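# Slide the reel fully onto the scanner glass

## Task

The reel currently straddles the rim of the scanner's glass. Reposition it so the whole reel rests flat on the glass with the same face still on top. It has to stay there by itself, because a reel that only the robot is holding in place does not count. Finish by releasing it and moving the grippers away.

## Robot and tools

Robot: two arms, left_arm and right_arm, each with a two-finger gripper. Both share one scene frame. The origin sits on the table surface midway between the arms, +x reaches out over the table, +z is up, and left_arm is mounted on the +y side. The names left and right do not match image sides. Each gripper's fingers extend along its own +z axis and close along its own y axis. The reported end_effector_position is a point between the finger pads, about 1 cm short of the tips. Reported hand positions can be slightly wrong, worse at long reach. Arms often settle a centimetre or more off target, usually low.

Row format, used by execute_actions and move: 16 numbers in one flat list covering both arms, left_arm first and then right_arm. Each arm contributes x, y, z (metres, scene frame, an absolute place for the point between the pads), then qw, qx, qy, qz (absolute orientation quaternion, w first, scene frame), then opening. Opening runs from -1 (closed) to +1 (fully open, 0.094 m). Even if only one arm should move, fill in both halves. For an arm that should stay still, repeat the exact position and quaternion from the last result before it stopped, plus the opening it should keep. Reuse a fixed quaternion rather than copying the possibly drifted reported one.

execute_actions(actions): a list of up to 15 actions run in order. Each action is a table of up to 15 rows; each row lasts one control step (1/30 s), and a short table repeats its final row until 15 steps pass. Every target must lie within 0.6 m, along each of the gripper's own axes, of where that gripper starts the action, or the action is refused for both arms; if the first action fails this or anything is malformed, nothing moves. An empty list just returns the current state and images.

move(target, speed, blocking): target is one 16-number row as above, absolute poses. Each gripper travels a straight line toward its pose; both paths finish together, taking 0.5 to 10 s (cut off at 10 s). speed is path top speed in m/s, 0.002 to 0.5, default 0.25; rotation is capped at twice that value in rad/s. Rotation takes the shorter way. Paths do not avoid obstacles or the other arm, and grippers can lag, stray, or overshoot speed, particularly with an almost straight arm. Opening is applied when the move begins. With blocking=false the result comes after 0.5 s while motion continues; then only wait or stop are accepted until a result shows the move ended. Faster moves hit harder, and a target placed deeper past a contact presses harder.

wait(seconds): 0 to 10 s, arms keep their last command; returns early if a running move finishes. stop(): brakes the running move; it needs braking distance, and fingers keep moving. zoom_image(camera, region): camera is cam_left_wrist or cam_right_wrist; region is [x0, y0, x1, y1] pixels in that 504x504 image, origin top-left, at most 504 by 504. finished_scene(scene): give the current scene's number to end it; irreversible, and the reel must already be settled on the glass.

Controller behaviour: each step the commanded pose is clipped to within 70 mm and 16 degrees of the measured pose, then damped inverse kinematics drives toward it, favouring position over orientation. A distant target may need several actions; after an action the arm travels at most to its last clipped pose. Elbows stop just before straight. Joint limits (rad): waist -2.880 to 2.880, shoulder 0.000 to 3.142, elbow 0.000 to 3.019, wrist pitch -1.693 to 1.571, wrist yaw -1.571 to 1.571, wrist roll -2.094 to 2.094.

Reading results: a state line left_arm: … | right_arm: … gives each gripper's position and quaternion. Hand target lines show the pose each arm is currently being driven to. grip_measured is the finger opening on the command scale; the final Joint positions value is the opening in metres; each reading may be off by about 1 mm. To grasp, command an opening below grip_measured: around 0.03 lower holds firmly, less holds gently. Pad force tops out near 50 to 62 N, lower on objects thinner than about 2 mm. The move: line reports how a move finished (done, off_target, moving, held, fault) and any limits, plus each gripper's distance from its pose; if only one arm is named, the other finished fine. held means a check blocked the final step; limits=paced means the pose was clipped; limits=held means some steps were blocked and the arm may then jump faster than speed. A pose unreachable line means the clearance check altered or blocked that arm's command. FAULT lines mark an arm stop. Joint torques follow joint order without the gripper and include offsets and noise, so treat them cautiously. MOTOR HOT appears at 85 °C; at 100 °C an OVER-TEMPERATURE FAULT makes that arm go limp, so avoid long heavy holding. The robot keeps executing its last command while you compose a reply.

Cameras: cam_left_wrist and cam_right_wrist, both fisheye 504x504, given with intrinsics and a world-to-camera transform that carry small calibration errors.

Avoid: dropping the reel or knocking anything off the table, slamming or pressing hard, letting the arms collide, and brief external tugs on a held part or pushes on loose objects (be ready to correct). Release cleanly and retract at the end.

Each tool is called by a JSON object that holds its "op" and its "data", one argument or row to a line.

## Session

{"op": "execute_actions", "data": {
  "actions": []
}}

Scene clock: 0.00 s.
left_arm: end_effector_position=(+0.2663, +0.4887, +0.1115) grip_measured=+1.000 end_effector_quat_wxyz=(+0.026, +0.924, -0.204, +0.322) | right_arm: end_effector_position=(+0.3008, -0.4185, +0.2913) grip_measured=+1.000 end_effector_quat_wxyz=(+0.525, -0.332, +0.760, -0.189)
Joint positions: left_arm=[ 0.981  1.039  0.568 -0.792  0.591 -1.953  0.094] | right_arm=[-0.42   0.311  0.519 -0.681 -0.599 -1.038  0.094]
Joint velocities: left_arm=[-0.005 -0.024  0.002 -0.022  0.007 -0.037  0.   ] | right_arm=[-0.015  0.005  0.002 -0.002  0.037 -0.007  0.   ]
Joint torques (N m, as the arm reports them, + toward a larger angle): no reading
Motor temperatures (°C, as the motors report them): left_arm=[29 27 30 31 31 28] | right_arm=[31 30 27 29 30 31]
Hand target (left_arm): +0.272, +0.495, +0.119; +0.018, +0.922, -0.206, +0.326
Hand target (right_arm): +0.302, -0.419, +0.311; +0.534, -0.334, +0.750, -0.202

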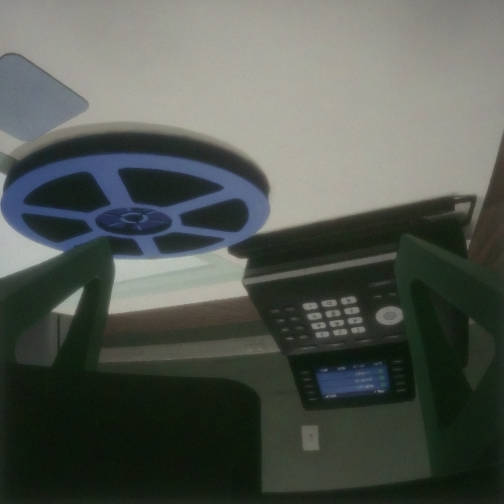

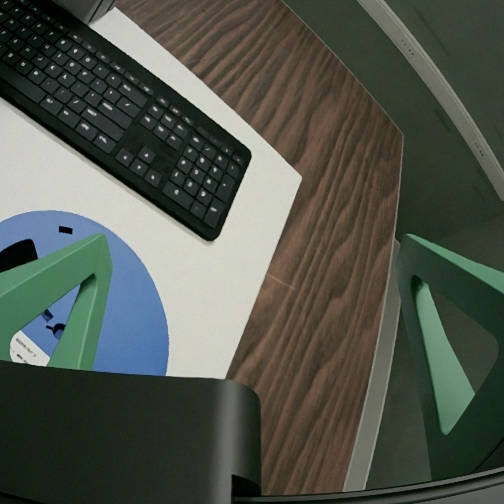

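{"op": "move", "data": {
  "target": [0.3,0.25,0.45,0,1,0,0,1, 0.3,-0.25,0.45,0,1,0,0,1]
}}

Scene clock: 8.43 s.
left_arm: end_effector_position=(+0.2980, +0.2526, +0.4300) grip_measured=+1.000 end_effector_quat_wxyz=(+0.169, +0.811, -0.492, +0.269) | right_arm: end_effector_position=(+0.2993, -0.2512, +0.4246) grip_measured=+1.000 end_effector_quat_wxyz=(-0.052, +0.938, -0.270, +0.214)
Joint positions: left_arm=[ 0.189  1.016  1.419 -1.684  0.585 -2.083  0.094] | right_arm=[ 0.72   0.929  1.402 -1.669  0.243 -2.076  0.094]
Joint velocities: left_arm=[-0.024 -0.005 -0.007 -0.017  0.037 -0.007  0.   ] | right_arm=[ 0.015 -0.005 -0.007 -0.002  0.066 -0.037  0.   ]
Joint torques (N m, as the arm reports them, + toward a larger angle): left_arm=[-0.03 -2.53 11.6  -0.22  0.27 -0.23] | right_arm=[ 2.03 -2.88 15.25 -0.07  0.22 -0.02]
Motor temperatures (°C, as the motors report them): left_arm=[29 28 34 31 31 28] | right_arm=[31 30 31 29 30 31]
Hand target (left_arm): +0.300, +0.250, +0.449; +0.163, +0.807, -0.496, +0.277
Hand target (right_arm): +0.300, -0.247, +0.447; -0.067, +0.936, -0.260, +0.229
Off the commanded pose (left_arm): 0.020 m, 72 deg; orientation clipped at the last step of the last action.
Off the commanded pose (right_arm): 0.025 m, 41 deg; orientation clipped at the last step of the last action.
joint sent to its limit (left arm) — the command would take joint 4 (wrist pitch) past its lower limit and joint 6 (wrist roll) past its lower limit, so those joints were sent only as far as their limits.
joint sent to its limit (right arm) — the command would take joint 4 (wrist pitch) past its lower limit and joint 6 (wrist roll) past its lower limit, so those joints were sent only as far as their limits.
move: off_target (left_arm, right_arm); limits=paced
camera_calibration (this result's frames):
cam_left_wrist: T_world_to_cam=[[0.88486, 0.465715, -0.0115306, -0.375485], [0.14568, -0.253114, 0.956405, -0.386005], [0.442493, -0.847964, -0.291816, 0.332087], [0, 0, 0, 1]] pos_world=[0.241539, 0.358764, 0.461756]
cam_right_wrist: T_world_to_cam=[[0.489235, 0.845714, 0.213114, -0.0260464], [0.37339, -0.423932, 0.825143, -0.563692], [0.788181, -0.324114, -0.523183, 0.0264986], [0, 0, 0, 1]] pos_world=[0.202334, -0.208351, 0.484541]

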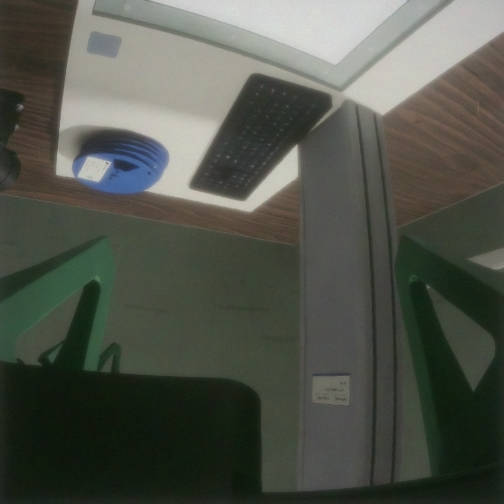

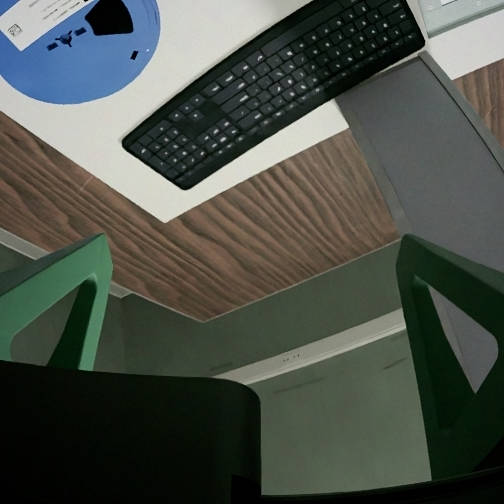

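{"op": "move", "data": {
  "target": [0.25,0.2,0.4,0.26,0,0.966,0,1, 0.3,-0.25,0.45,0,1,0,0,1]
}}

Scene clock: 16.37 s.
left_arm: end_effector_position=(+0.2506, +0.2032, +0.4047) grip_measured=+1.000 end_effector_quat_wxyz=(+0.257, -0.009, +0.966, +0.002) | right_arm: end_effector_position=(+0.3002, -0.2529, +0.4255) grip_measured=+1.000 end_effector_quat_wxyz=(-0.045, +0.936, -0.268, +0.221)
Joint positions: left_arm=[-0.529  0.877  1.299 -1.574 -0.317 -0.613  0.094] | right_arm=[ 0.726  0.929  1.402 -1.669  0.265 -2.076  0.094]
Joint velocities: left_arm=[-0.005 -0.015  0.002 -0.007  0.037 -0.022  0.   ] | right_arm=[-0.015 -0.005 -0.002 -0.002  0.022 -0.11   0.   ]
Joint torques (N m, as the arm reports them, + toward a larger angle): left_arm=[ 0.09 -1.81  7.    1.96 -0.31 -0.12] | right_arm=[ 1.83 -3.63 15.07 -0.07  0.19 -0.06]
Motor temperatures (°C, as the motors report them): left_arm=[29 28 35 31 31 28] | right_arm=[31 30 33 29 30 31]
Hand target (left_arm): +0.251, +0.200, +0.402; +0.263, -0.001, +0.965, -0.001
Hand target (right_arm): +0.299, -0.250, +0.449; -0.062, +0.934, -0.259, +0.238
Off the commanded pose (left_arm): 0.006 m, 1 deg.
Off the commanded pose (right_arm): 0.025 m, 41 deg; orientation clipped at the last step of the last action.
joint sent to its limit (right arm) — the command would take joint 4 (wrist pitch) past its lower limit and joint 6 (wrist roll) past its lower limit, so those joints were sent only as far as their limits.
move: off_target (right_arm); limits=paced
camera_calibration (this result's frames):
cam_left_wrist: T_world_to_cam=[[0.0234097, -0.999703, 0.00676161, 0.195493], [-0.993705, -0.022527, 0.109742, 0.213868], [-0.109557, -0.00928808, -0.993937, 0.555931], [0, 0, 0, 1]] pos_world=[0.268851, 0.205416, 0.527768]
cam_right_wrist: T_world_to_cam=[[0.48867, 0.848382, 0.203593, -0.0203517], [0.363545, -0.41013, 0.836438, -0.563883], [0.793118, -0.334727, -0.508843, 0.0153638], [0, 0, 0, 1]] pos_world=[0.202757, -0.208856, 0.483614]

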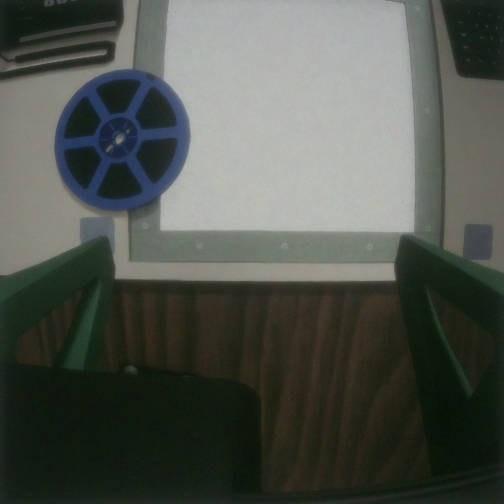

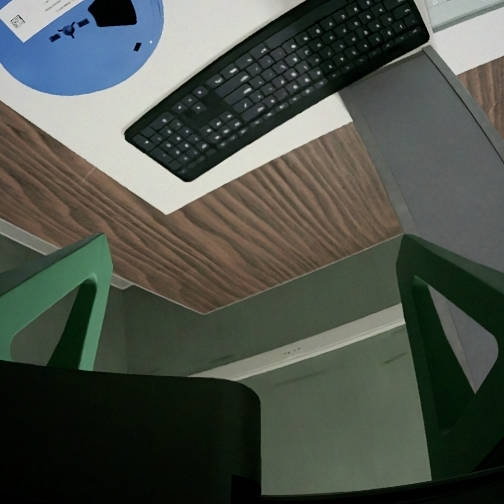

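{"op": "move", "data": {
  "target": [0.36,0.50,0.07,0,0,1,0,-1, 0.3,-0.25,0.45,0,1,0,0,1]
}}

Scene clock: 31.13 s.
left_arm: end_effector_position=(+0.3348, +0.4883, +0.0526) grip_measured=-0.989 end_effector_quat_wxyz=(-0.039, -0.001, +0.999, -0.014) | right_arm: end_effector_position=(+0.3002, -0.2529, +0.4255) grip_measured=+1.000 end_effector_quat_wxyz=(-0.045, +0.936, -0.268, +0.221)
Joint positions: left_arm=[ 0.568  1.529  0.934 -1.058 -0.007  0.434  0.001] | right_arm=[ 0.726  0.929  1.402 -1.669  0.265 -2.076  0.094]
Joint velocities: left_arm=[-0.005  0.005  0.007 -0.002 -0.037 -0.007 -0.   ] | right_arm=[-0.005 -0.005  0.002 -0.017  0.081  0.007  0.   ]
Joint torques (N m, as the arm reports them, + toward a larger angle): left_arm=[  0.96 -10.54   9.84   0.93   0.05  -0.07] | right_arm=[ 1.8  -3.69 15.06 -0.12  0.2  -0.05]
Motor temperatures (°C, as the motors report them): left_arm=[29 28 34 31 31 28] | right_arm=[31 30 35 29 30 31]
Hand target (left_arm): +0.358, +0.501, +0.070; -0.006, +0.003, +1.000, +0.001
Hand target (right_arm): +0.299, -0.250, +0.449; -0.062, +0.934, -0.259, +0.238
Off the commanded pose (left_arm): 0.033 m, 5 deg.
Off the commanded pose (right_arm): 0.025 m, 41 deg; orientation clipped at the last step of the last action.
joint sent to its limit (right arm) — the command would take joint 4 (wrist pitch) past its lower limit and joint 6 (wrist roll) past its lower limit, so those joints were sent only as far as their limits.
move: off_target (left_arm, right_arm); limits=paced
camera_calibration (this result's frames):
cam_left_wrist: T_world_to_cam=[[0.0095609, -0.999486, 0.0305989, 0.484131], [-0.760839, 0.0125853, 0.648818, 0.219173], [-0.64887, -0.0294841, -0.760328, 0.395965], [0, 0, 0, 1]] pos_world=[0.419056, 0.492799, 0.144046]
cam_right_wrist: T_world_to_cam=[[0.48867, 0.848382, 0.203593, -0.0203517], [0.363545, -0.41013, 0.836438, -0.563883], [0.793118, -0.334727, -0.508843, 0.0153638], [0, 0, 0, 1]] pos_world=[0.202757, -0.208856, 0.483614]

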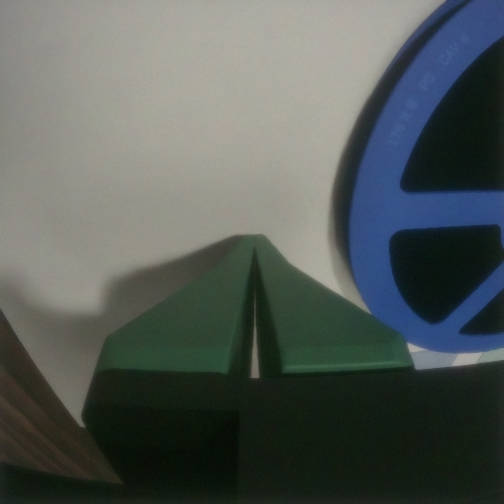

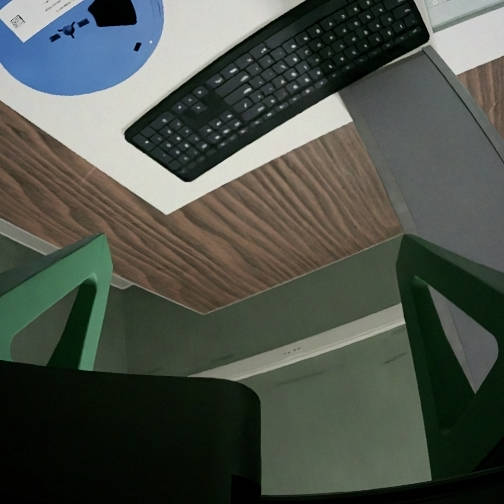

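{"op": "move", "data": {
  "target": [0.40,0.50,0.04,0,0,1,0,-1, 0.3,-0.25,0.45,0,1,0,0,1],
  "speed": 0.1
}}

Scene clock: 38.00 s.
left_arm: end_effector_position=(+0.3758, +0.4960, +0.0425) grip_measured=-0.989 end_effector_quat_wxyz=(-0.015, -0.002, +1.000, -0.005) | right_arm: end_effector_position=(+0.3003, -0.2530, +0.4255) grip_measured=+1.000 end_effector_quat_wxyz=(-0.045, +0.936, -0.268, +0.221)
Joint positions: left_arm=[ 0.544  1.611  1.004 -0.996 -0.003  0.409  0.001] | right_arm=[ 0.726  0.929  1.402 -1.669  0.265 -2.076  0.094]
Joint velocities: left_arm=[-0.005 -0.015 -0.012 -0.007 -0.022 -0.022  0.   ] | right_arm=[ 0.024 -0.015 -0.007 -0.002 -0.022  0.037  0.   ]
Joint torques (N m, as the arm reports them, + toward a larger angle): left_arm=[-0.3  -8.59  9.27  1.45  0.24 -0.25] | right_arm=[ 1.82 -3.48 15.03 -0.08  0.19 -0.04]
Motor temperatures (°C, as the motors report them): left_arm=[29 28 35 31 31 28] | right_arm=[31 30 35 29 30 31]
Hand target (left_arm): +0.399, +0.500, +0.041; +0.000, -0.000, +1.000, +0.000
Hand target (right_arm): +0.299, -0.250, +0.449; -0.062, +0.934, -0.259, +0.238
Off the commanded pose (left_arm): 0.025 m, 2 deg.
Off the commanded pose (right_arm): 0.025 m, 41 deg; orientation clipped at the last step of the last action.
joint sent to its limit (right arm) — the command would take joint 4 (wrist pitch) past its lower limit and joint 6 (wrist roll) past its lower limit, so those joints were sent only as far as their limits.
move: off_target (left_arm, right_arm); limits=paced
camera_calibration (this result's frames):
cam_left_wrist: T_world_to_cam=[[0.0106337, -0.999868, 0.012251, 0.492341], [-0.790174, -0.000894133, 0.612882, 0.276053], [-0.61279, -0.0161976, -0.79008, 0.396238], [0, 0, 0, 1]] pos_world=[0.455706, 0.498941, 0.13784]
cam_right_wrist: T_world_to_cam=[[0.48875, 0.848375, 0.203429, -0.0202766], [0.363331, -0.409928, 0.83663, -0.563896], [0.793167, -0.334991, -0.508593, 0.0151427], [0, 0, 0, 1]] pos_world=[0.20278, -0.208882, 0.483599]

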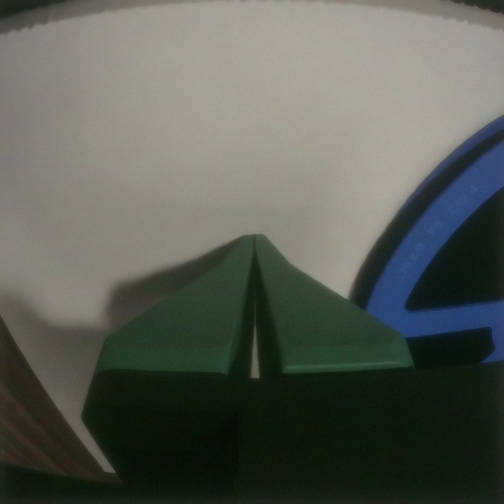

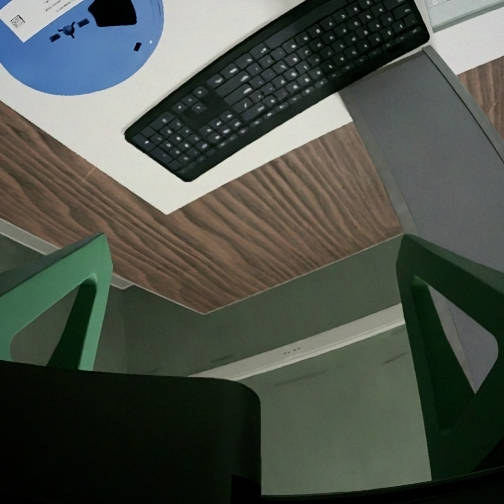

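{"op": "execute_actions", "data": {
  "actions": [
    [[0.37,0.50,0.025,0,0,1,0,-1, 0.3,-0.25,0.45,0,1,0,0,1]],
    [[0.37,0.50,0.025,0,0,1,0,-1, 0.3,-0.25,0.45,0,1,0,0,1]],
    [[0.37,0.50,0.025,0,0,1,0,-1, 0.3,-0.25,0.45,0,1,0,0,1]]
  ]
}}

Scene clock: 46.10 s.
left_arm: end_effector_position=(+0.3759, +0.4963, +0.0420) grip_measured=-0.989 end_effector_quat_wxyz=(+0.005, +0.002, +1.000, +0.002) | right_arm: end_effector_position=(+0.3003, -0.2530, +0.4255) grip_measured=+1.000 end_effector_quat_wxyz=(-0.045, +0.936, -0.268, +0.221)
Joint positions: left_arm=[ 0.546  1.588  0.974 -0.946  0.     0.418  0.   ] | right_arm=[ 0.726  0.929  1.402 -1.669  0.265 -2.076  0.094]
Joint velocities: left_arm=[-0.005 -0.015  0.002  0.002  0.007  0.037 -0.   ] | right_arm=[ 0.005 -0.015 -0.002 -0.012 -0.037  0.007  0.   ]
Joint torques (N m, as the arm reports them, + toward a larger angle): left_arm=[  1.3  -10.28   5.13   1.71   0.11  -0.07] | right_arm=[ 1.85 -3.48 15.08 -0.14  0.19 -0.06]
Motor temperatures (°C, as the motors report them): left_arm=[29 28 36 31 31 28] | right_arm=[31 30 36 29 30 31]
Hand target (left_arm): +0.370, +0.500, +0.026; -0.000, +0.000, +1.000, -0.000
Hand target (right_arm): +0.299, -0.250, +0.449; -0.062, +0.934, -0.259, +0.238
Off the commanded pose (left_arm): 0.018 m, 1 deg.
Off the commanded pose (right_arm): 0.025 m, 41 deg; orientation clipped at the last step of the last action.
joint sent to its limit (right arm) — the command would take joint 4 (wrist pitch) past its lower limit and joint 6 (wrist roll) past its lower limit, so those joints were sent only as far as their limits.
camera_calibration (this result's frames):
cam_left_wrist: T_world_to_cam=[[0.00320054, -0.999994, -0.00123433, 0.496029], [-0.814173, -0.00332248, 0.580613, 0.288079], [-0.580614, -0.000853316, -0.814179, 0.377147], [0, 0, 0, 1]] pos_world=[0.451935, 0.497305, 0.140415]
cam_right_wrist: T_world_to_cam=[[0.48875, 0.848375, 0.203429, -0.0202766], [0.363331, -0.409928, 0.83663, -0.563896], [0.793167, -0.334991, -0.508593, 0.0151427], [0, 0, 0, 1]] pos_world=[0.20278, -0.208882, 0.483599]

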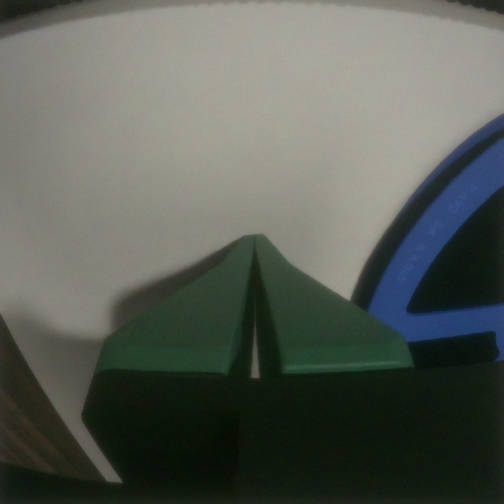

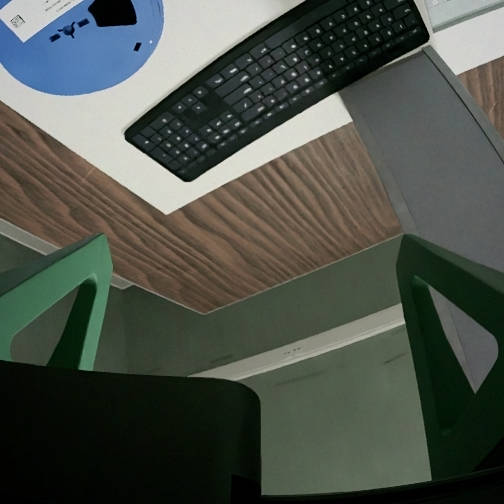

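{"op": "move", "data": {
  "target": [0.345,0.50,0.05,0,0,1,0,-1, 0.3,-0.25,0.45,0,1,0,0,1],
  "speed": 0.1
}}

{"op": "move", "data": {
  "target": [0.345,0.26,0.05,0,0,1,0,-1, 0.3,-0.25,0.45,0,1,0,0,1],
  "speed": 0.1
}}

Scene clock: 56.63 s.
left_arm: end_effector_position=(+0.3561, +0.5004, +0.0509) grip_measured=-0.989 end_effector_quat_wxyz=(+0.010, +0.001, +1.000, +0.005) | right_arm: end_effector_position=(+0.3002, -0.2529, +0.4255) grip_measured=+1.000 end_effector_quat_wxyz=(-0.045, +0.936, -0.268, +0.221)
Joint positions: left_arm=[ 0.576  1.528  0.93  -0.951  0.     0.446  0.   ] | right_arm=[ 0.726  0.929  1.402 -1.669  0.265 -2.076  0.094]
Joint velocities: left_arm=[ 0.005  0.005  0.002 -0.012  0.007 -0.007 -0.001] | right_arm=[-0.005 -0.015  0.002 -0.002  0.007  0.007  0.   ]
Joint torques (N m, as the arm reports them, + toward a larger angle): left_arm=[  0.79 -11.06   5.76  -0.34   0.05  -0.03] | right_arm=[ 1.88 -3.54 15.02 -0.13  0.2  -0.05]
Motor temperatures (°C, as the motors report them): left_arm=[29 28 34 31 31 28] | right_arm=[31 31 36 29 30 31]
Hand target (left_arm): +0.345, +0.500, +0.050; -0.000, +0.000, +1.000, -0.000
Hand target (right_arm): +0.299, -0.250, +0.449; -0.062, +0.934, -0.259, +0.238
Off the commanded pose (left_arm): 0.011 m, 1 deg.
Off the commanded pose (right_arm): 0.025 m, 41 deg; orientation clipped at the last step of the last action.
joint sent to its limit (right arm) — the command would take joint 4 (wrist pitch) past its lower limit and joint 6 (wrist roll) past its lower limit, so those joints were sent only as far as their limits.
move: off_target (left_arm, right_arm); limits=paced
camera_calibration (this result's frames):
cam_left_wrist: T_world_to_cam=[[0.00514981, -0.999967, -0.00635875, 0.499761], [-0.820055, -0.00786206, 0.572231, 0.271525], [-0.572262, 0.00226764, -0.820068, 0.368709], [0, 0, 0, 1]] pos_world=[0.43109, 0.501043, 0.150169]
cam_right_wrist: T_world_to_cam=[[0.48867, 0.848382, 0.203593, -0.0203517], [0.363545, -0.41013, 0.836438, -0.563883], [0.793118, -0.334727, -0.508843, 0.0153638], [0, 0, 0, 1]] pos_world=[0.202757, -0.208856, 0.483614]

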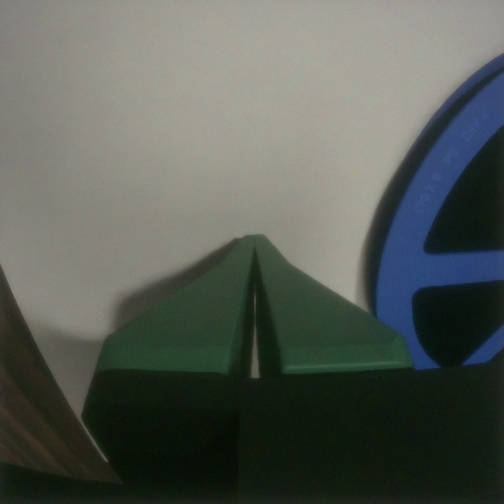

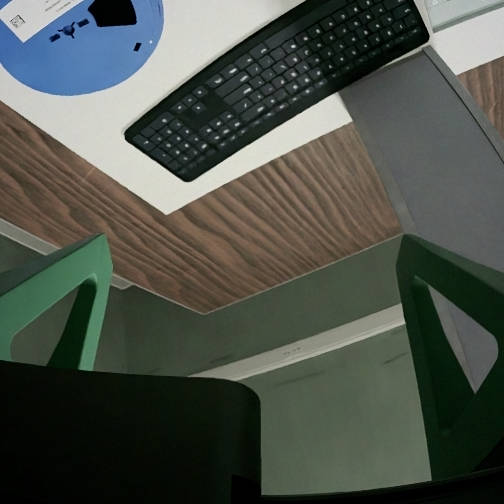

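Scene clock: 60.53 s.
left_arm: end_effector_position=(+0.3493, +0.2615, +0.0517) grip_measured=-0.989 end_effector_quat_wxyz=(+0.007, +0.003, +1.000, +0.000) | right_arm: end_effector_position=(+0.3002, -0.2529, +0.4255) grip_measured=+1.000 end_effector_quat_wxyz=(-0.045, +0.936, -0.268, +0.221)
Joint positions: left_arm=[-0.065  1.438  0.833 -0.951 -0.003 -0.192  0.   ] | right_arm=[ 0.726  0.929  1.402 -1.669  0.265 -2.076  0.094]
Joint velocities: left_arm=[ 0.005  0.005 -0.012 -0.007  0.037 -0.007 -0.   ] | right_arm=[ 0.005 -0.005 -0.007  0.007 -0.051  0.007  0.   ]
Joint torques (N m, as the arm reports them, + toward a larger angle): left_arm=[ 0.39 -8.64  6.8   0.34  0.06 -0.23] | right_arm=[ 1.8  -3.6  15.03 -0.08  0.19 -0.04]
Motor temperatures (°C, as the motors report them): left_arm=[29 28 34 31 31 28] | right_arm=[31 31 36 29 30 31]
Hand target (left_arm): +0.348, +0.259, +0.050; +0.004, -0.000, +1.000, +0.000
Hand target (right_arm): +0.299, -0.250, +0.449; -0.062, +0.934, -0.259, +0.238
Off the commanded pose (left_arm): 0.005 m, 1 deg.
Off the commanded pose (right_arm): 0.025 m, 41 deg; orientation clipped at the last step of the last action.
joint sent to its limit (right arm) — the command would take joint 4 (wrist pitch) past its lower limit and joint 6 (wrist roll) past its lower limit, so those joints were sent only as far as their limits.
move: off_target (right_arm); limits=paced
camera_calibration (this result's frames):
cam_left_wrist: T_world_to_cam=[[0.00166822, -0.999996, 0.00238391, 0.261737], [-0.8173, 0.0000102042, 0.576213, 0.260353], [-0.57621, -0.00290962, -0.817296, 0.368593], [0, 0, 0, 1]] pos_world=[0.424737, 0.262805, 0.150607]
cam_right_wrist: T_world_to_cam=[[0.48867, 0.848382, 0.203593, -0.0203517], [0.363545, -0.41013, 0.836438, -0.563883], [0.793118, -0.334727, -0.508843, 0.0153638], [0, 0, 0, 1]] pos_world=[0.202757, -0.208856, 0.483614]

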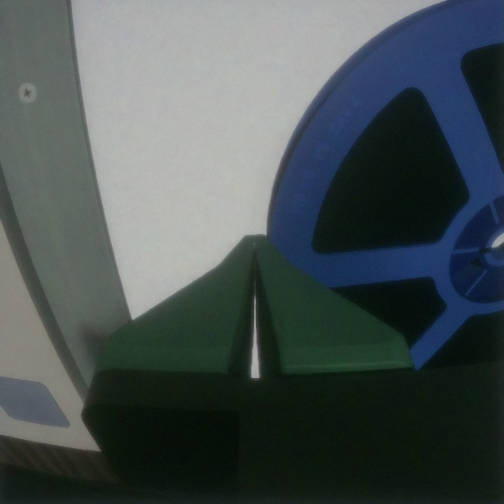

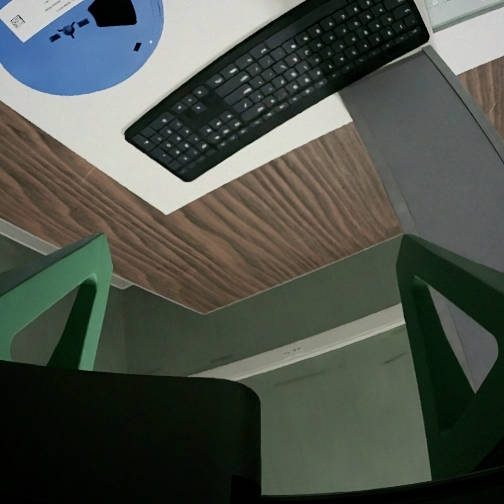

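The reel looks like it was pushed onto the glass. I'll lift the arm and check from above.

{"op": "move", "data": {
  "target": [0.30,0.2,0.4,0.26,0,0.966,0,-1, 0.3,-0.25,0.45,0,1,0,0,1]
}}

Scene clock: 65.90 s.
left_arm: end_effector_position=(+0.2971, +0.2031, +0.3822) grip_measured=-0.989 end_effector_quat_wxyz=(+0.252, +0.001, +0.968, +0.007) | right_arm: end_effector_position=(+0.3003, -0.2530, +0.4255) grip_measured=+1.000 end_effector_quat_wxyz=(-0.045, +0.936, -0.268, +0.221)
Joint positions: left_arm=[-0.413  0.95   1.273 -1.455 -0.267 -0.483  0.   ] | right_arm=[ 0.726  0.929  1.402 -1.669  0.265 -2.076  0.094]
Joint velocities: left_arm=[-0.005 -0.005 -0.012 -0.007  0.007 -0.095  0.   ] | right_arm=[ 0.005 -0.015 -0.007 -0.007  0.037  0.022  0.   ]
Joint torques (N m, as the arm reports them, + toward a larger angle): left_arm=[ 0.28 -2.56 11.62  0.18 -0.22 -0.23] | right_arm=[ 1.8  -3.6  15.03 -0.07  0.2  -0.03]
Motor temperatures (°C, as the motors report them): left_arm=[29 28 35 31 31 28] | right_arm=[31 31 36 29 30 31]
Hand target (left_arm): +0.297, +0.201, +0.401; +0.262, -0.003, +0.965, -0.001
Hand target (right_arm): +0.299, -0.250, +0.449; -0.062, +0.934, -0.259, +0.238
Off the commanded pose (left_arm): 0.018 m, 1 deg.
Off the commanded pose (right_arm): 0.025 m, 41 deg; orientation clipped at the last step of the last action.
joint sent to its limit (right arm) — the command would take joint 4 (wrist pitch) past its lower limit and joint 6 (wrist roll) past its lower limit, so those joints were sent only as far as their limits.
move: off_target (left_arm, right_arm); limits=paced
camera_calibration (this result's frames):
cam_left_wrist: T_world_to_cam=[[0.00558424, -0.999952, -0.0080326, 0.205462], [-0.992755, -0.00650787, 0.119983, 0.255096], [-0.120029, 0.00730439, -0.992744, 0.53786], [0, 0, 0, 1]] pos_world=[0.316659, 0.203184, 0.505001]
cam_right_wrist: T_world_to_cam=[[0.48875, 0.848375, 0.203429, -0.0202766], [0.363331, -0.409928, 0.83663, -0.563896], [0.793167, -0.334991, -0.508593, 0.0151427], [0, 0, 0, 1]] pos_world=[0.20278, -0.208882, 0.483599]

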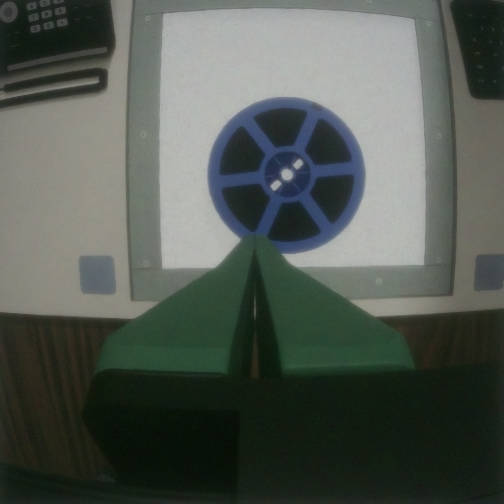

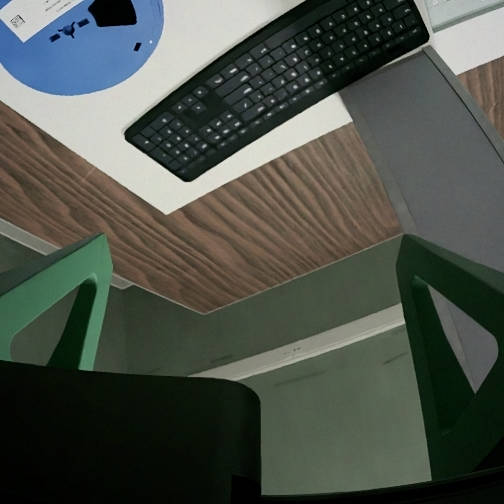

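The reel now lies fully on the glass, well inside every edge, and the arm is clear.

{"op": "finished_scene", "data": {
  "scene": 1
}}

The scene is finished: the task was done.


## Next scene

The same job, from a new start.

{"op": "move", "data": {
  "target": [0.25,0.2,0.4,0.26,0,0.966,0,-1, 0.25,-0.2,0.4,0.26,0,0.966,0,-1]
}}

Scene clock: 4.53 s.
left_arm: end_effector_position=(+0.2539, +0.1985, +0.4091) grip_measured=-0.989 end_effector_quat_wxyz=(+0.273, -0.004, +0.962, -0.008) | right_arm: end_effector_position=(+0.2458, -0.2019, +0.3731) grip_measured=-0.995 end_effector_quat_wxyz=(+0.224, -0.006, +0.974, -0.022)
Joint positions: left_arm=[-0.538  0.869  1.296 -1.54  -0.321 -0.602  0.001] | right_arm=[ 1.079  0.883  1.238 -1.669  0.378  0.849  0.   ]
Joint velocities: left_arm=[ 0.005  0.005 -0.012  0.007  0.051 -0.037  0.   ] | right_arm=[-0.005 -0.015  0.017  0.002 -0.022 -0.007 -0.   ]
Joint torques (N m, as the arm reports them, + toward a larger angle): left_arm=[-0.27 -1.7   7.37  0.6  -0.29 -0.21] | right_arm=[ 1.75 -3.81 15.98  0.4   0.46  0.15]
Motor temperatures (°C, as the motors report them): left_arm=[29 28 33 31 31 28] | right_arm=[31 31 31 29 30 31]
Hand target (left_arm): +0.249, +0.200, +0.400; +0.261, -0.003, +0.965, +0.000
Hand target (right_arm): +0.248, -0.195, +0.401; +0.247, +0.002, +0.969, +0.009
Off the commanded pose (left_arm): 0.010 m, 2 deg.
Off the commanded pose (right_arm): 0.027 m, 5 deg.
move: off_target (right_arm)
camera_calibration (this result's frames):
cam_left_wrist: T_world_to_cam=[[0.00706423, -0.999721, 0.0225507, 0.188375], [-0.997063, -0.00532198, 0.0764052, 0.227677], [-0.0762638, -0.0230242, -0.996822, 0.556004], [0, 0, 0, 1]] pos_world=[0.268081, 0.202336, 0.532593]
cam_right_wrist: T_world_to_cam=[[-0.00381, -0.999165, 0.0406834, -0.217566], [-0.986598, 0.0103925, 0.16284, 0.188699], [-0.163127, -0.0395177, -0.985813, 0.521581], [0, 0, 0, 1]] pos_world=[0.270425, -0.198734, 0.492305]

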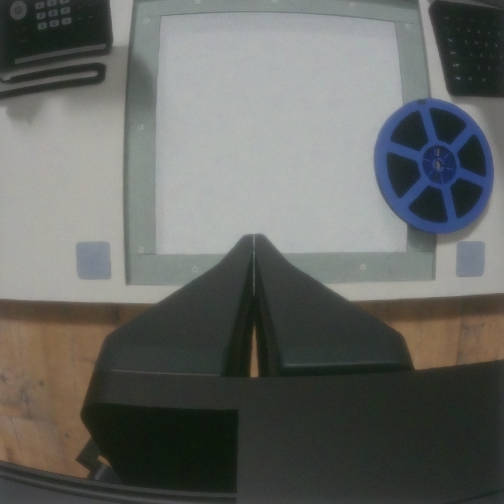

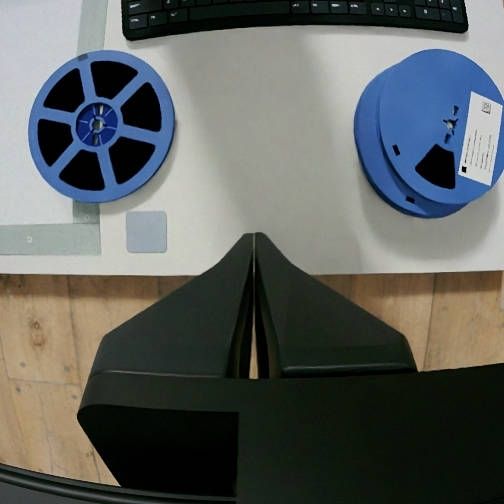

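{"op": "move", "data": {
  "target": [0.25,0.3,0.4,0.26,0,0.966,0,-1, 0.34,-0.19,0.07,0,0,1,0,-1]
}}

Scene clock: 13.40 s.
left_arm: end_effector_position=(+0.2494, +0.2984, +0.4065) grip_measured=-0.989 end_effector_quat_wxyz=(+0.262, -0.003, +0.965, -0.001) | right_arm: end_effector_position=(+0.3334, -0.1911, +0.0659) grip_measured=-0.995 end_effector_quat_wxyz=(-0.008, +0.003, +1.000, -0.008)
Joint positions: left_arm=[-0.065  0.755  1.244 -1.54  -0.099 -0.177  0.001] | right_arm=[ 0.7    1.389  0.827 -1.03   0.006  0.537  0.   ]
Joint velocities: left_arm=[ 0.005  0.005  0.002 -0.022  0.022 -0.007 -0.   ] | right_arm=[-0.024 -0.005 -0.002  0.002  0.037  0.051  0.   ]
Joint torques (N m, as the arm reports them, + toward a larger angle): left_arm=[ 1.01 -0.33  6.85  1.37  0.07 -0.04] | right_arm=[ -0.5  -10.38   8.66   0.03  -0.07  -0.05]
Motor temperatures (°C, as the motors report them): left_arm=[29 28 34 31 31 28] | right_arm=[31 31 34 29 30 31]
Hand target (left_arm): +0.248, +0.300, +0.400; +0.258, -0.000, +0.966, +0.001
Hand target (right_arm): +0.338, -0.192, +0.071; +0.002, +0.002, +1.000, -0.000
Off the commanded pose (left_arm): 0.007 m, 0 deg.
Off the commanded pose (right_arm): 0.008 m, 1 deg.
move: done
camera_calibration (this result's frames):
cam_left_wrist: T_world_to_cam=[[0.0097142, -0.999915, 0.00874694, 0.293268], [-0.994988, -0.00879499, 0.099609, 0.214959], [-0.0995235, -0.00967072, -0.994988, 0.556448], [0, 0, 0, 1]] pos_world=[0.266413, 0.300514, 0.529682]
cam_right_wrist: T_world_to_cam=[[-0.0123847, -0.999828, 0.0137861, -0.189386], [-0.8074, 0.0181325, 0.589726, 0.238657], [-0.589874, -0.00382731, -0.807486, 0.370732], [0, 0, 0, 1]] pos_world=[0.409032, -0.192262, 0.16123]

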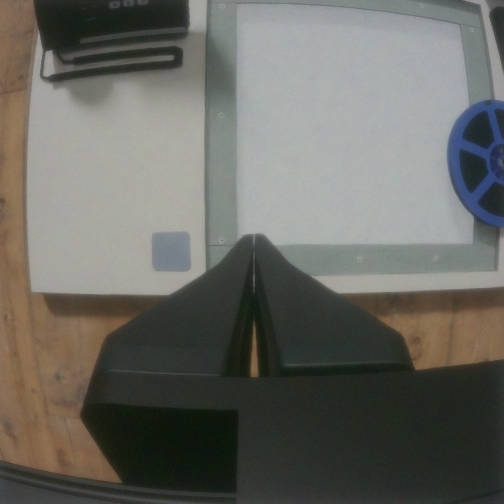

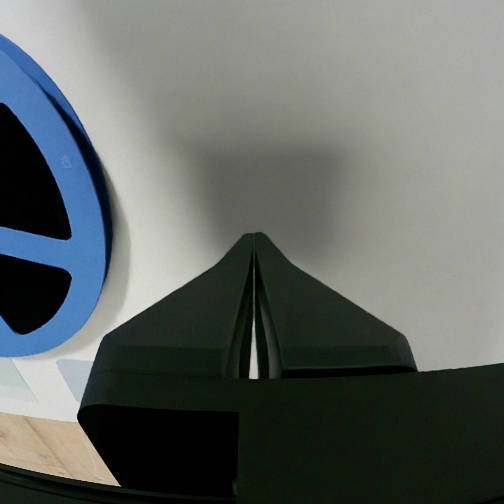

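{"op": "move", "data": {
  "target": [0.25,0.3,0.4,0.26,0,0.966,0,-1, 0.34,-0.19,0.05,0,0,1,0,-1],
  "speed": 0.1
}}

{"op": "move", "data": {
  "target": [0.25,0.3,0.4,0.26,0,0.966,0,-1, 0.34,0.06,0.05,0,0,1,0,-1],
  "speed": 0.1
}}

{"op": "move", "data": {
  "target": [0.25,0.3,0.4,0.26,0,0.966,0,-1, 0.3,-0.1,0.3,0,0,1,0,-1]
}}

Scene clock: 18.67 s.
left_arm: end_effector_position=(+0.2493, +0.2979, +0.4064) grip_measured=-0.989 end_effector_quat_wxyz=(+0.261, -0.000, +0.965, -0.002) | right_arm: end_effector_position=(+0.3377, -0.1879, +0.0521) grip_measured=-0.995 end_effector_quat_wxyz=(-0.001, +0.001, +1.000, -0.002)
Joint positions: left_arm=[-0.064  0.755  1.244 -1.54  -0.096 -0.171  0.001] | right_arm=[ 0.7    1.416  0.811 -0.97   0.003  0.533  0.   ]
Joint velocities: left_arm=[-0.005 -0.005 -0.007  0.002  0.037 -0.007 -0.   ] | right_arm=[ 0.005 -0.005 -0.002 -0.017 -0.037 -0.051  0.001]
Joint torques (N m, as the arm reports them, + toward a larger angle): left_arm=[ 2.15  0.36  6.67  1.68  0.05 -0.08] | right_arm=[-0.28 -9.47  7.92 -0.02 -0.07 -0.06]
Motor temperatures (°C, as the motors report them): left_arm=[29 28 34 31 31 28] | right_arm=[31 31 33 29 30 31]
Hand target (left_arm): +0.250, +0.300, +0.400; +0.260, -0.000, +0.966, -0.000
Hand target (right_arm): +0.340, -0.190, +0.050; +0.000, -0.000, +1.000, -0.000
Off the commanded pose (left_arm): 0.007 m, 0 deg.
Off the commanded pose (right_arm): 0.004 m, 0 deg.
move: done
camera_calibration (this result's frames):
cam_left_wrist: T_world_to_cam=[[0.00378221, -0.999953, 0.00896898, 0.294182], [-0.994965, -0.00286477, 0.100182, 0.212881], [-0.100151, -0.00930273, -0.994929, 0.556409], [0, 0, 0, 1]] pos_world=[0.266422, 0.299954, 0.529622]
cam_right_wrist: T_world_to_cam=[[-0.00871294, -0.999958, 0.0026804, -0.186685], [-0.814794, 0.0086534, 0.579685, 0.251447], [-0.579684, 0.00286679, -0.814836, 0.360368], [0, 0, 0, 1]] pos_world=[0.412151, -0.189886, 0.148381]

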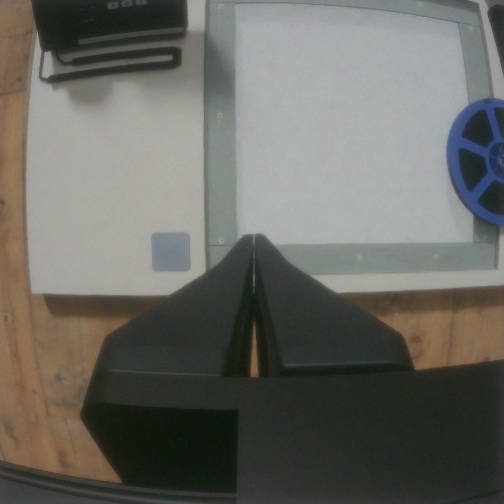

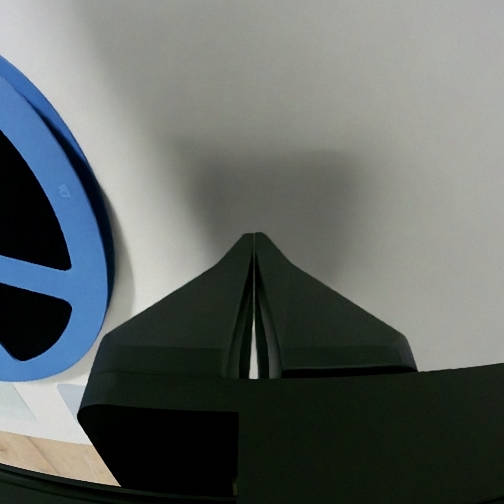

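Scene clock: 21.50 s.
left_arm: end_effector_position=(+0.2493, +0.2979, +0.4064) grip_measured=-0.989 end_effector_quat_wxyz=(+0.261, +0.000, +0.965, -0.002) | right_arm: end_effector_position=(+0.3333, +0.0394, +0.0371) grip_measured=-0.995 end_effector_quat_wxyz=(-0.012, -0.001, +1.000, -0.015)
Joint positions: left_arm=[-0.064  0.755  1.244 -1.54  -0.096 -0.17   0.001] | right_arm=[ 1.109  1.815  1.268 -1.062 -0.001  0.939  0.   ]
Joint velocities: left_arm=[-0.005 -0.005  0.007 -0.017  0.007 -0.007 -0.   ] | right_arm=[-0.005 -0.005 -0.017  0.002  0.007 -0.007  0.   ]
Joint torques (N m, as the arm reports them, + toward a larger angle): left_arm=[ 0.99 -0.04  6.9   1.77  0.05 -0.1 ] | right_arm=[  1.7  -14.74  13.55  -0.68  -0.04   0.15]
Motor temperatures (°C, as the motors report them): left_arm=[29 28 34 31 31 28] | right_arm=[31 31 34 29 30 31]
Hand target (left_arm): +0.250, +0.300, +0.400; +0.260, +0.000, +0.966, +0.000
Hand target (right_arm): +0.339, +0.059, +0.050; -0.003, -0.000, +1.000, -0.001
Off the commanded pose (left_arm): 0.007 m, 0 deg.
Off the commanded pose (right_arm): 0.025 m, 2 deg.
move: off_target (right_arm)
camera_calibration (this result's frames):
cam_left_wrist: T_world_to_cam=[[0.00312341, -0.999958, 0.00858422, 0.294505], [-0.994967, -0.00224783, 0.100179, 0.212699], [-0.100155, -0.00885392, -0.994932, 0.556278], [0, 0, 0, 1]] pos_world=[0.266423, 0.299896, 0.529623]
cam_right_wrist: T_world_to_cam=[[-0.00422434, -0.999573, 0.0289272, 0.0381359], [-0.802294, 0.0206551, 0.596571, 0.249335], [-0.596914, -0.020688, -0.802039, 0.351131], [0, 0, 0, 1]] pos_world=[0.409796, 0.0402338, 0.131771]

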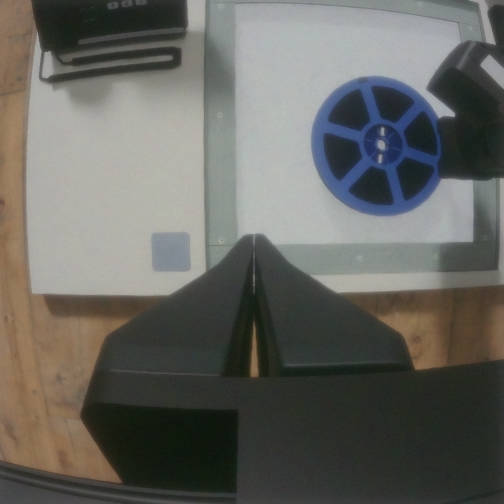

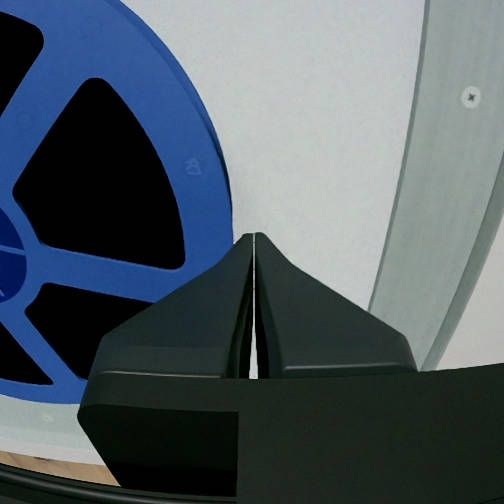

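Scene clock: 23.13 s.
left_arm: end_effector_position=(+0.2493, +0.2979, +0.4064) grip_measured=-0.989 end_effector_quat_wxyz=(+0.261, +0.000, +0.965, -0.002) | right_arm: end_effector_position=(+0.2918, -0.1019, +0.2837) grip_measured=-0.995 end_effector_quat_wxyz=(-0.010, +0.001, +1.000, -0.011)
Joint positions: left_arm=[-0.064  0.755  1.244 -1.54  -0.096 -0.17   0.001] | right_arm=[ 0.972  1.302  1.343 -1.643  0.001  0.806  0.   ]
Joint velocities: left_arm=[ 0.005 -0.015 -0.007 -0.007 -0.007 -0.007 -0.   ] | right_arm=[ 0.005  0.015 -0.017 -0.022  0.051 -0.037  0.001]
Joint torques (N m, as the arm reports them, + toward a larger angle): left_arm=[ 1.73  0.78  6.75  1.5   0.09 -0.04] | right_arm=[-0.23 -7.62 14.79 -0.73  0.06 -0.09]
Motor temperatures (°C, as the motors report them): left_arm=[29 28 34 31 31 28] | right_arm=[31 31 34 29 30 31]
Hand target (left_arm): +0.250, +0.300, +0.400; +0.260, -0.000, +0.966, +0.000
Hand target (right_arm): +0.302, -0.098, +0.300; +0.001, -0.000, +1.000, +0.001
Off the commanded pose (left_arm): 0.007 m, 0 deg.
Off the commanded pose (right_arm): 0.018 m, 2 deg.
move: off_target (right_arm)
camera_calibration (this result's frames):
cam_left_wrist: T_world_to_cam=[[0.00312341, -0.999958, 0.00858422, 0.294505], [-0.994967, -0.00224783, 0.100179, 0.212699], [-0.100155, -0.00885392, -0.994932, 0.556278], [0, 0, 0, 1]] pos_world=[0.266423, 0.299896, 0.529623]
cam_right_wrist: T_world_to_cam=[[-0.00850315, -0.999738, 0.0212616, -0.107053], [-0.8042, 0.0194736, 0.59404, 0.0730204], [-0.594298, -0.0120474, -0.804154, 0.522002], [0, 0, 0, 1]] pos_world=[0.368038, -0.102158, 0.37867]

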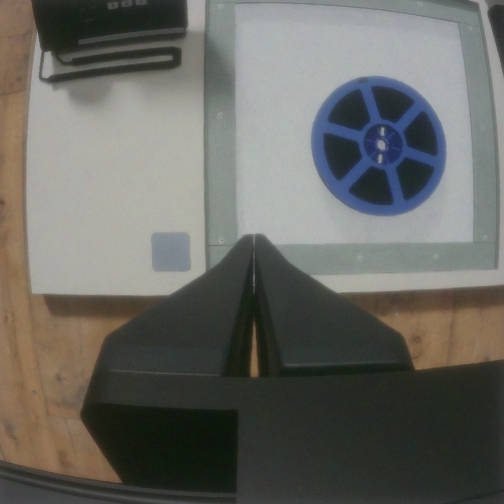

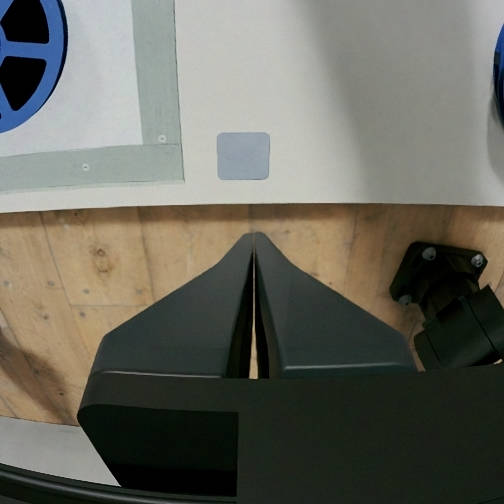

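The reel is fully on the glass and both arms are clear.

{"op": "finished_scene", "data": {
  "scene": 2
}}

The scene is finished: the task was done.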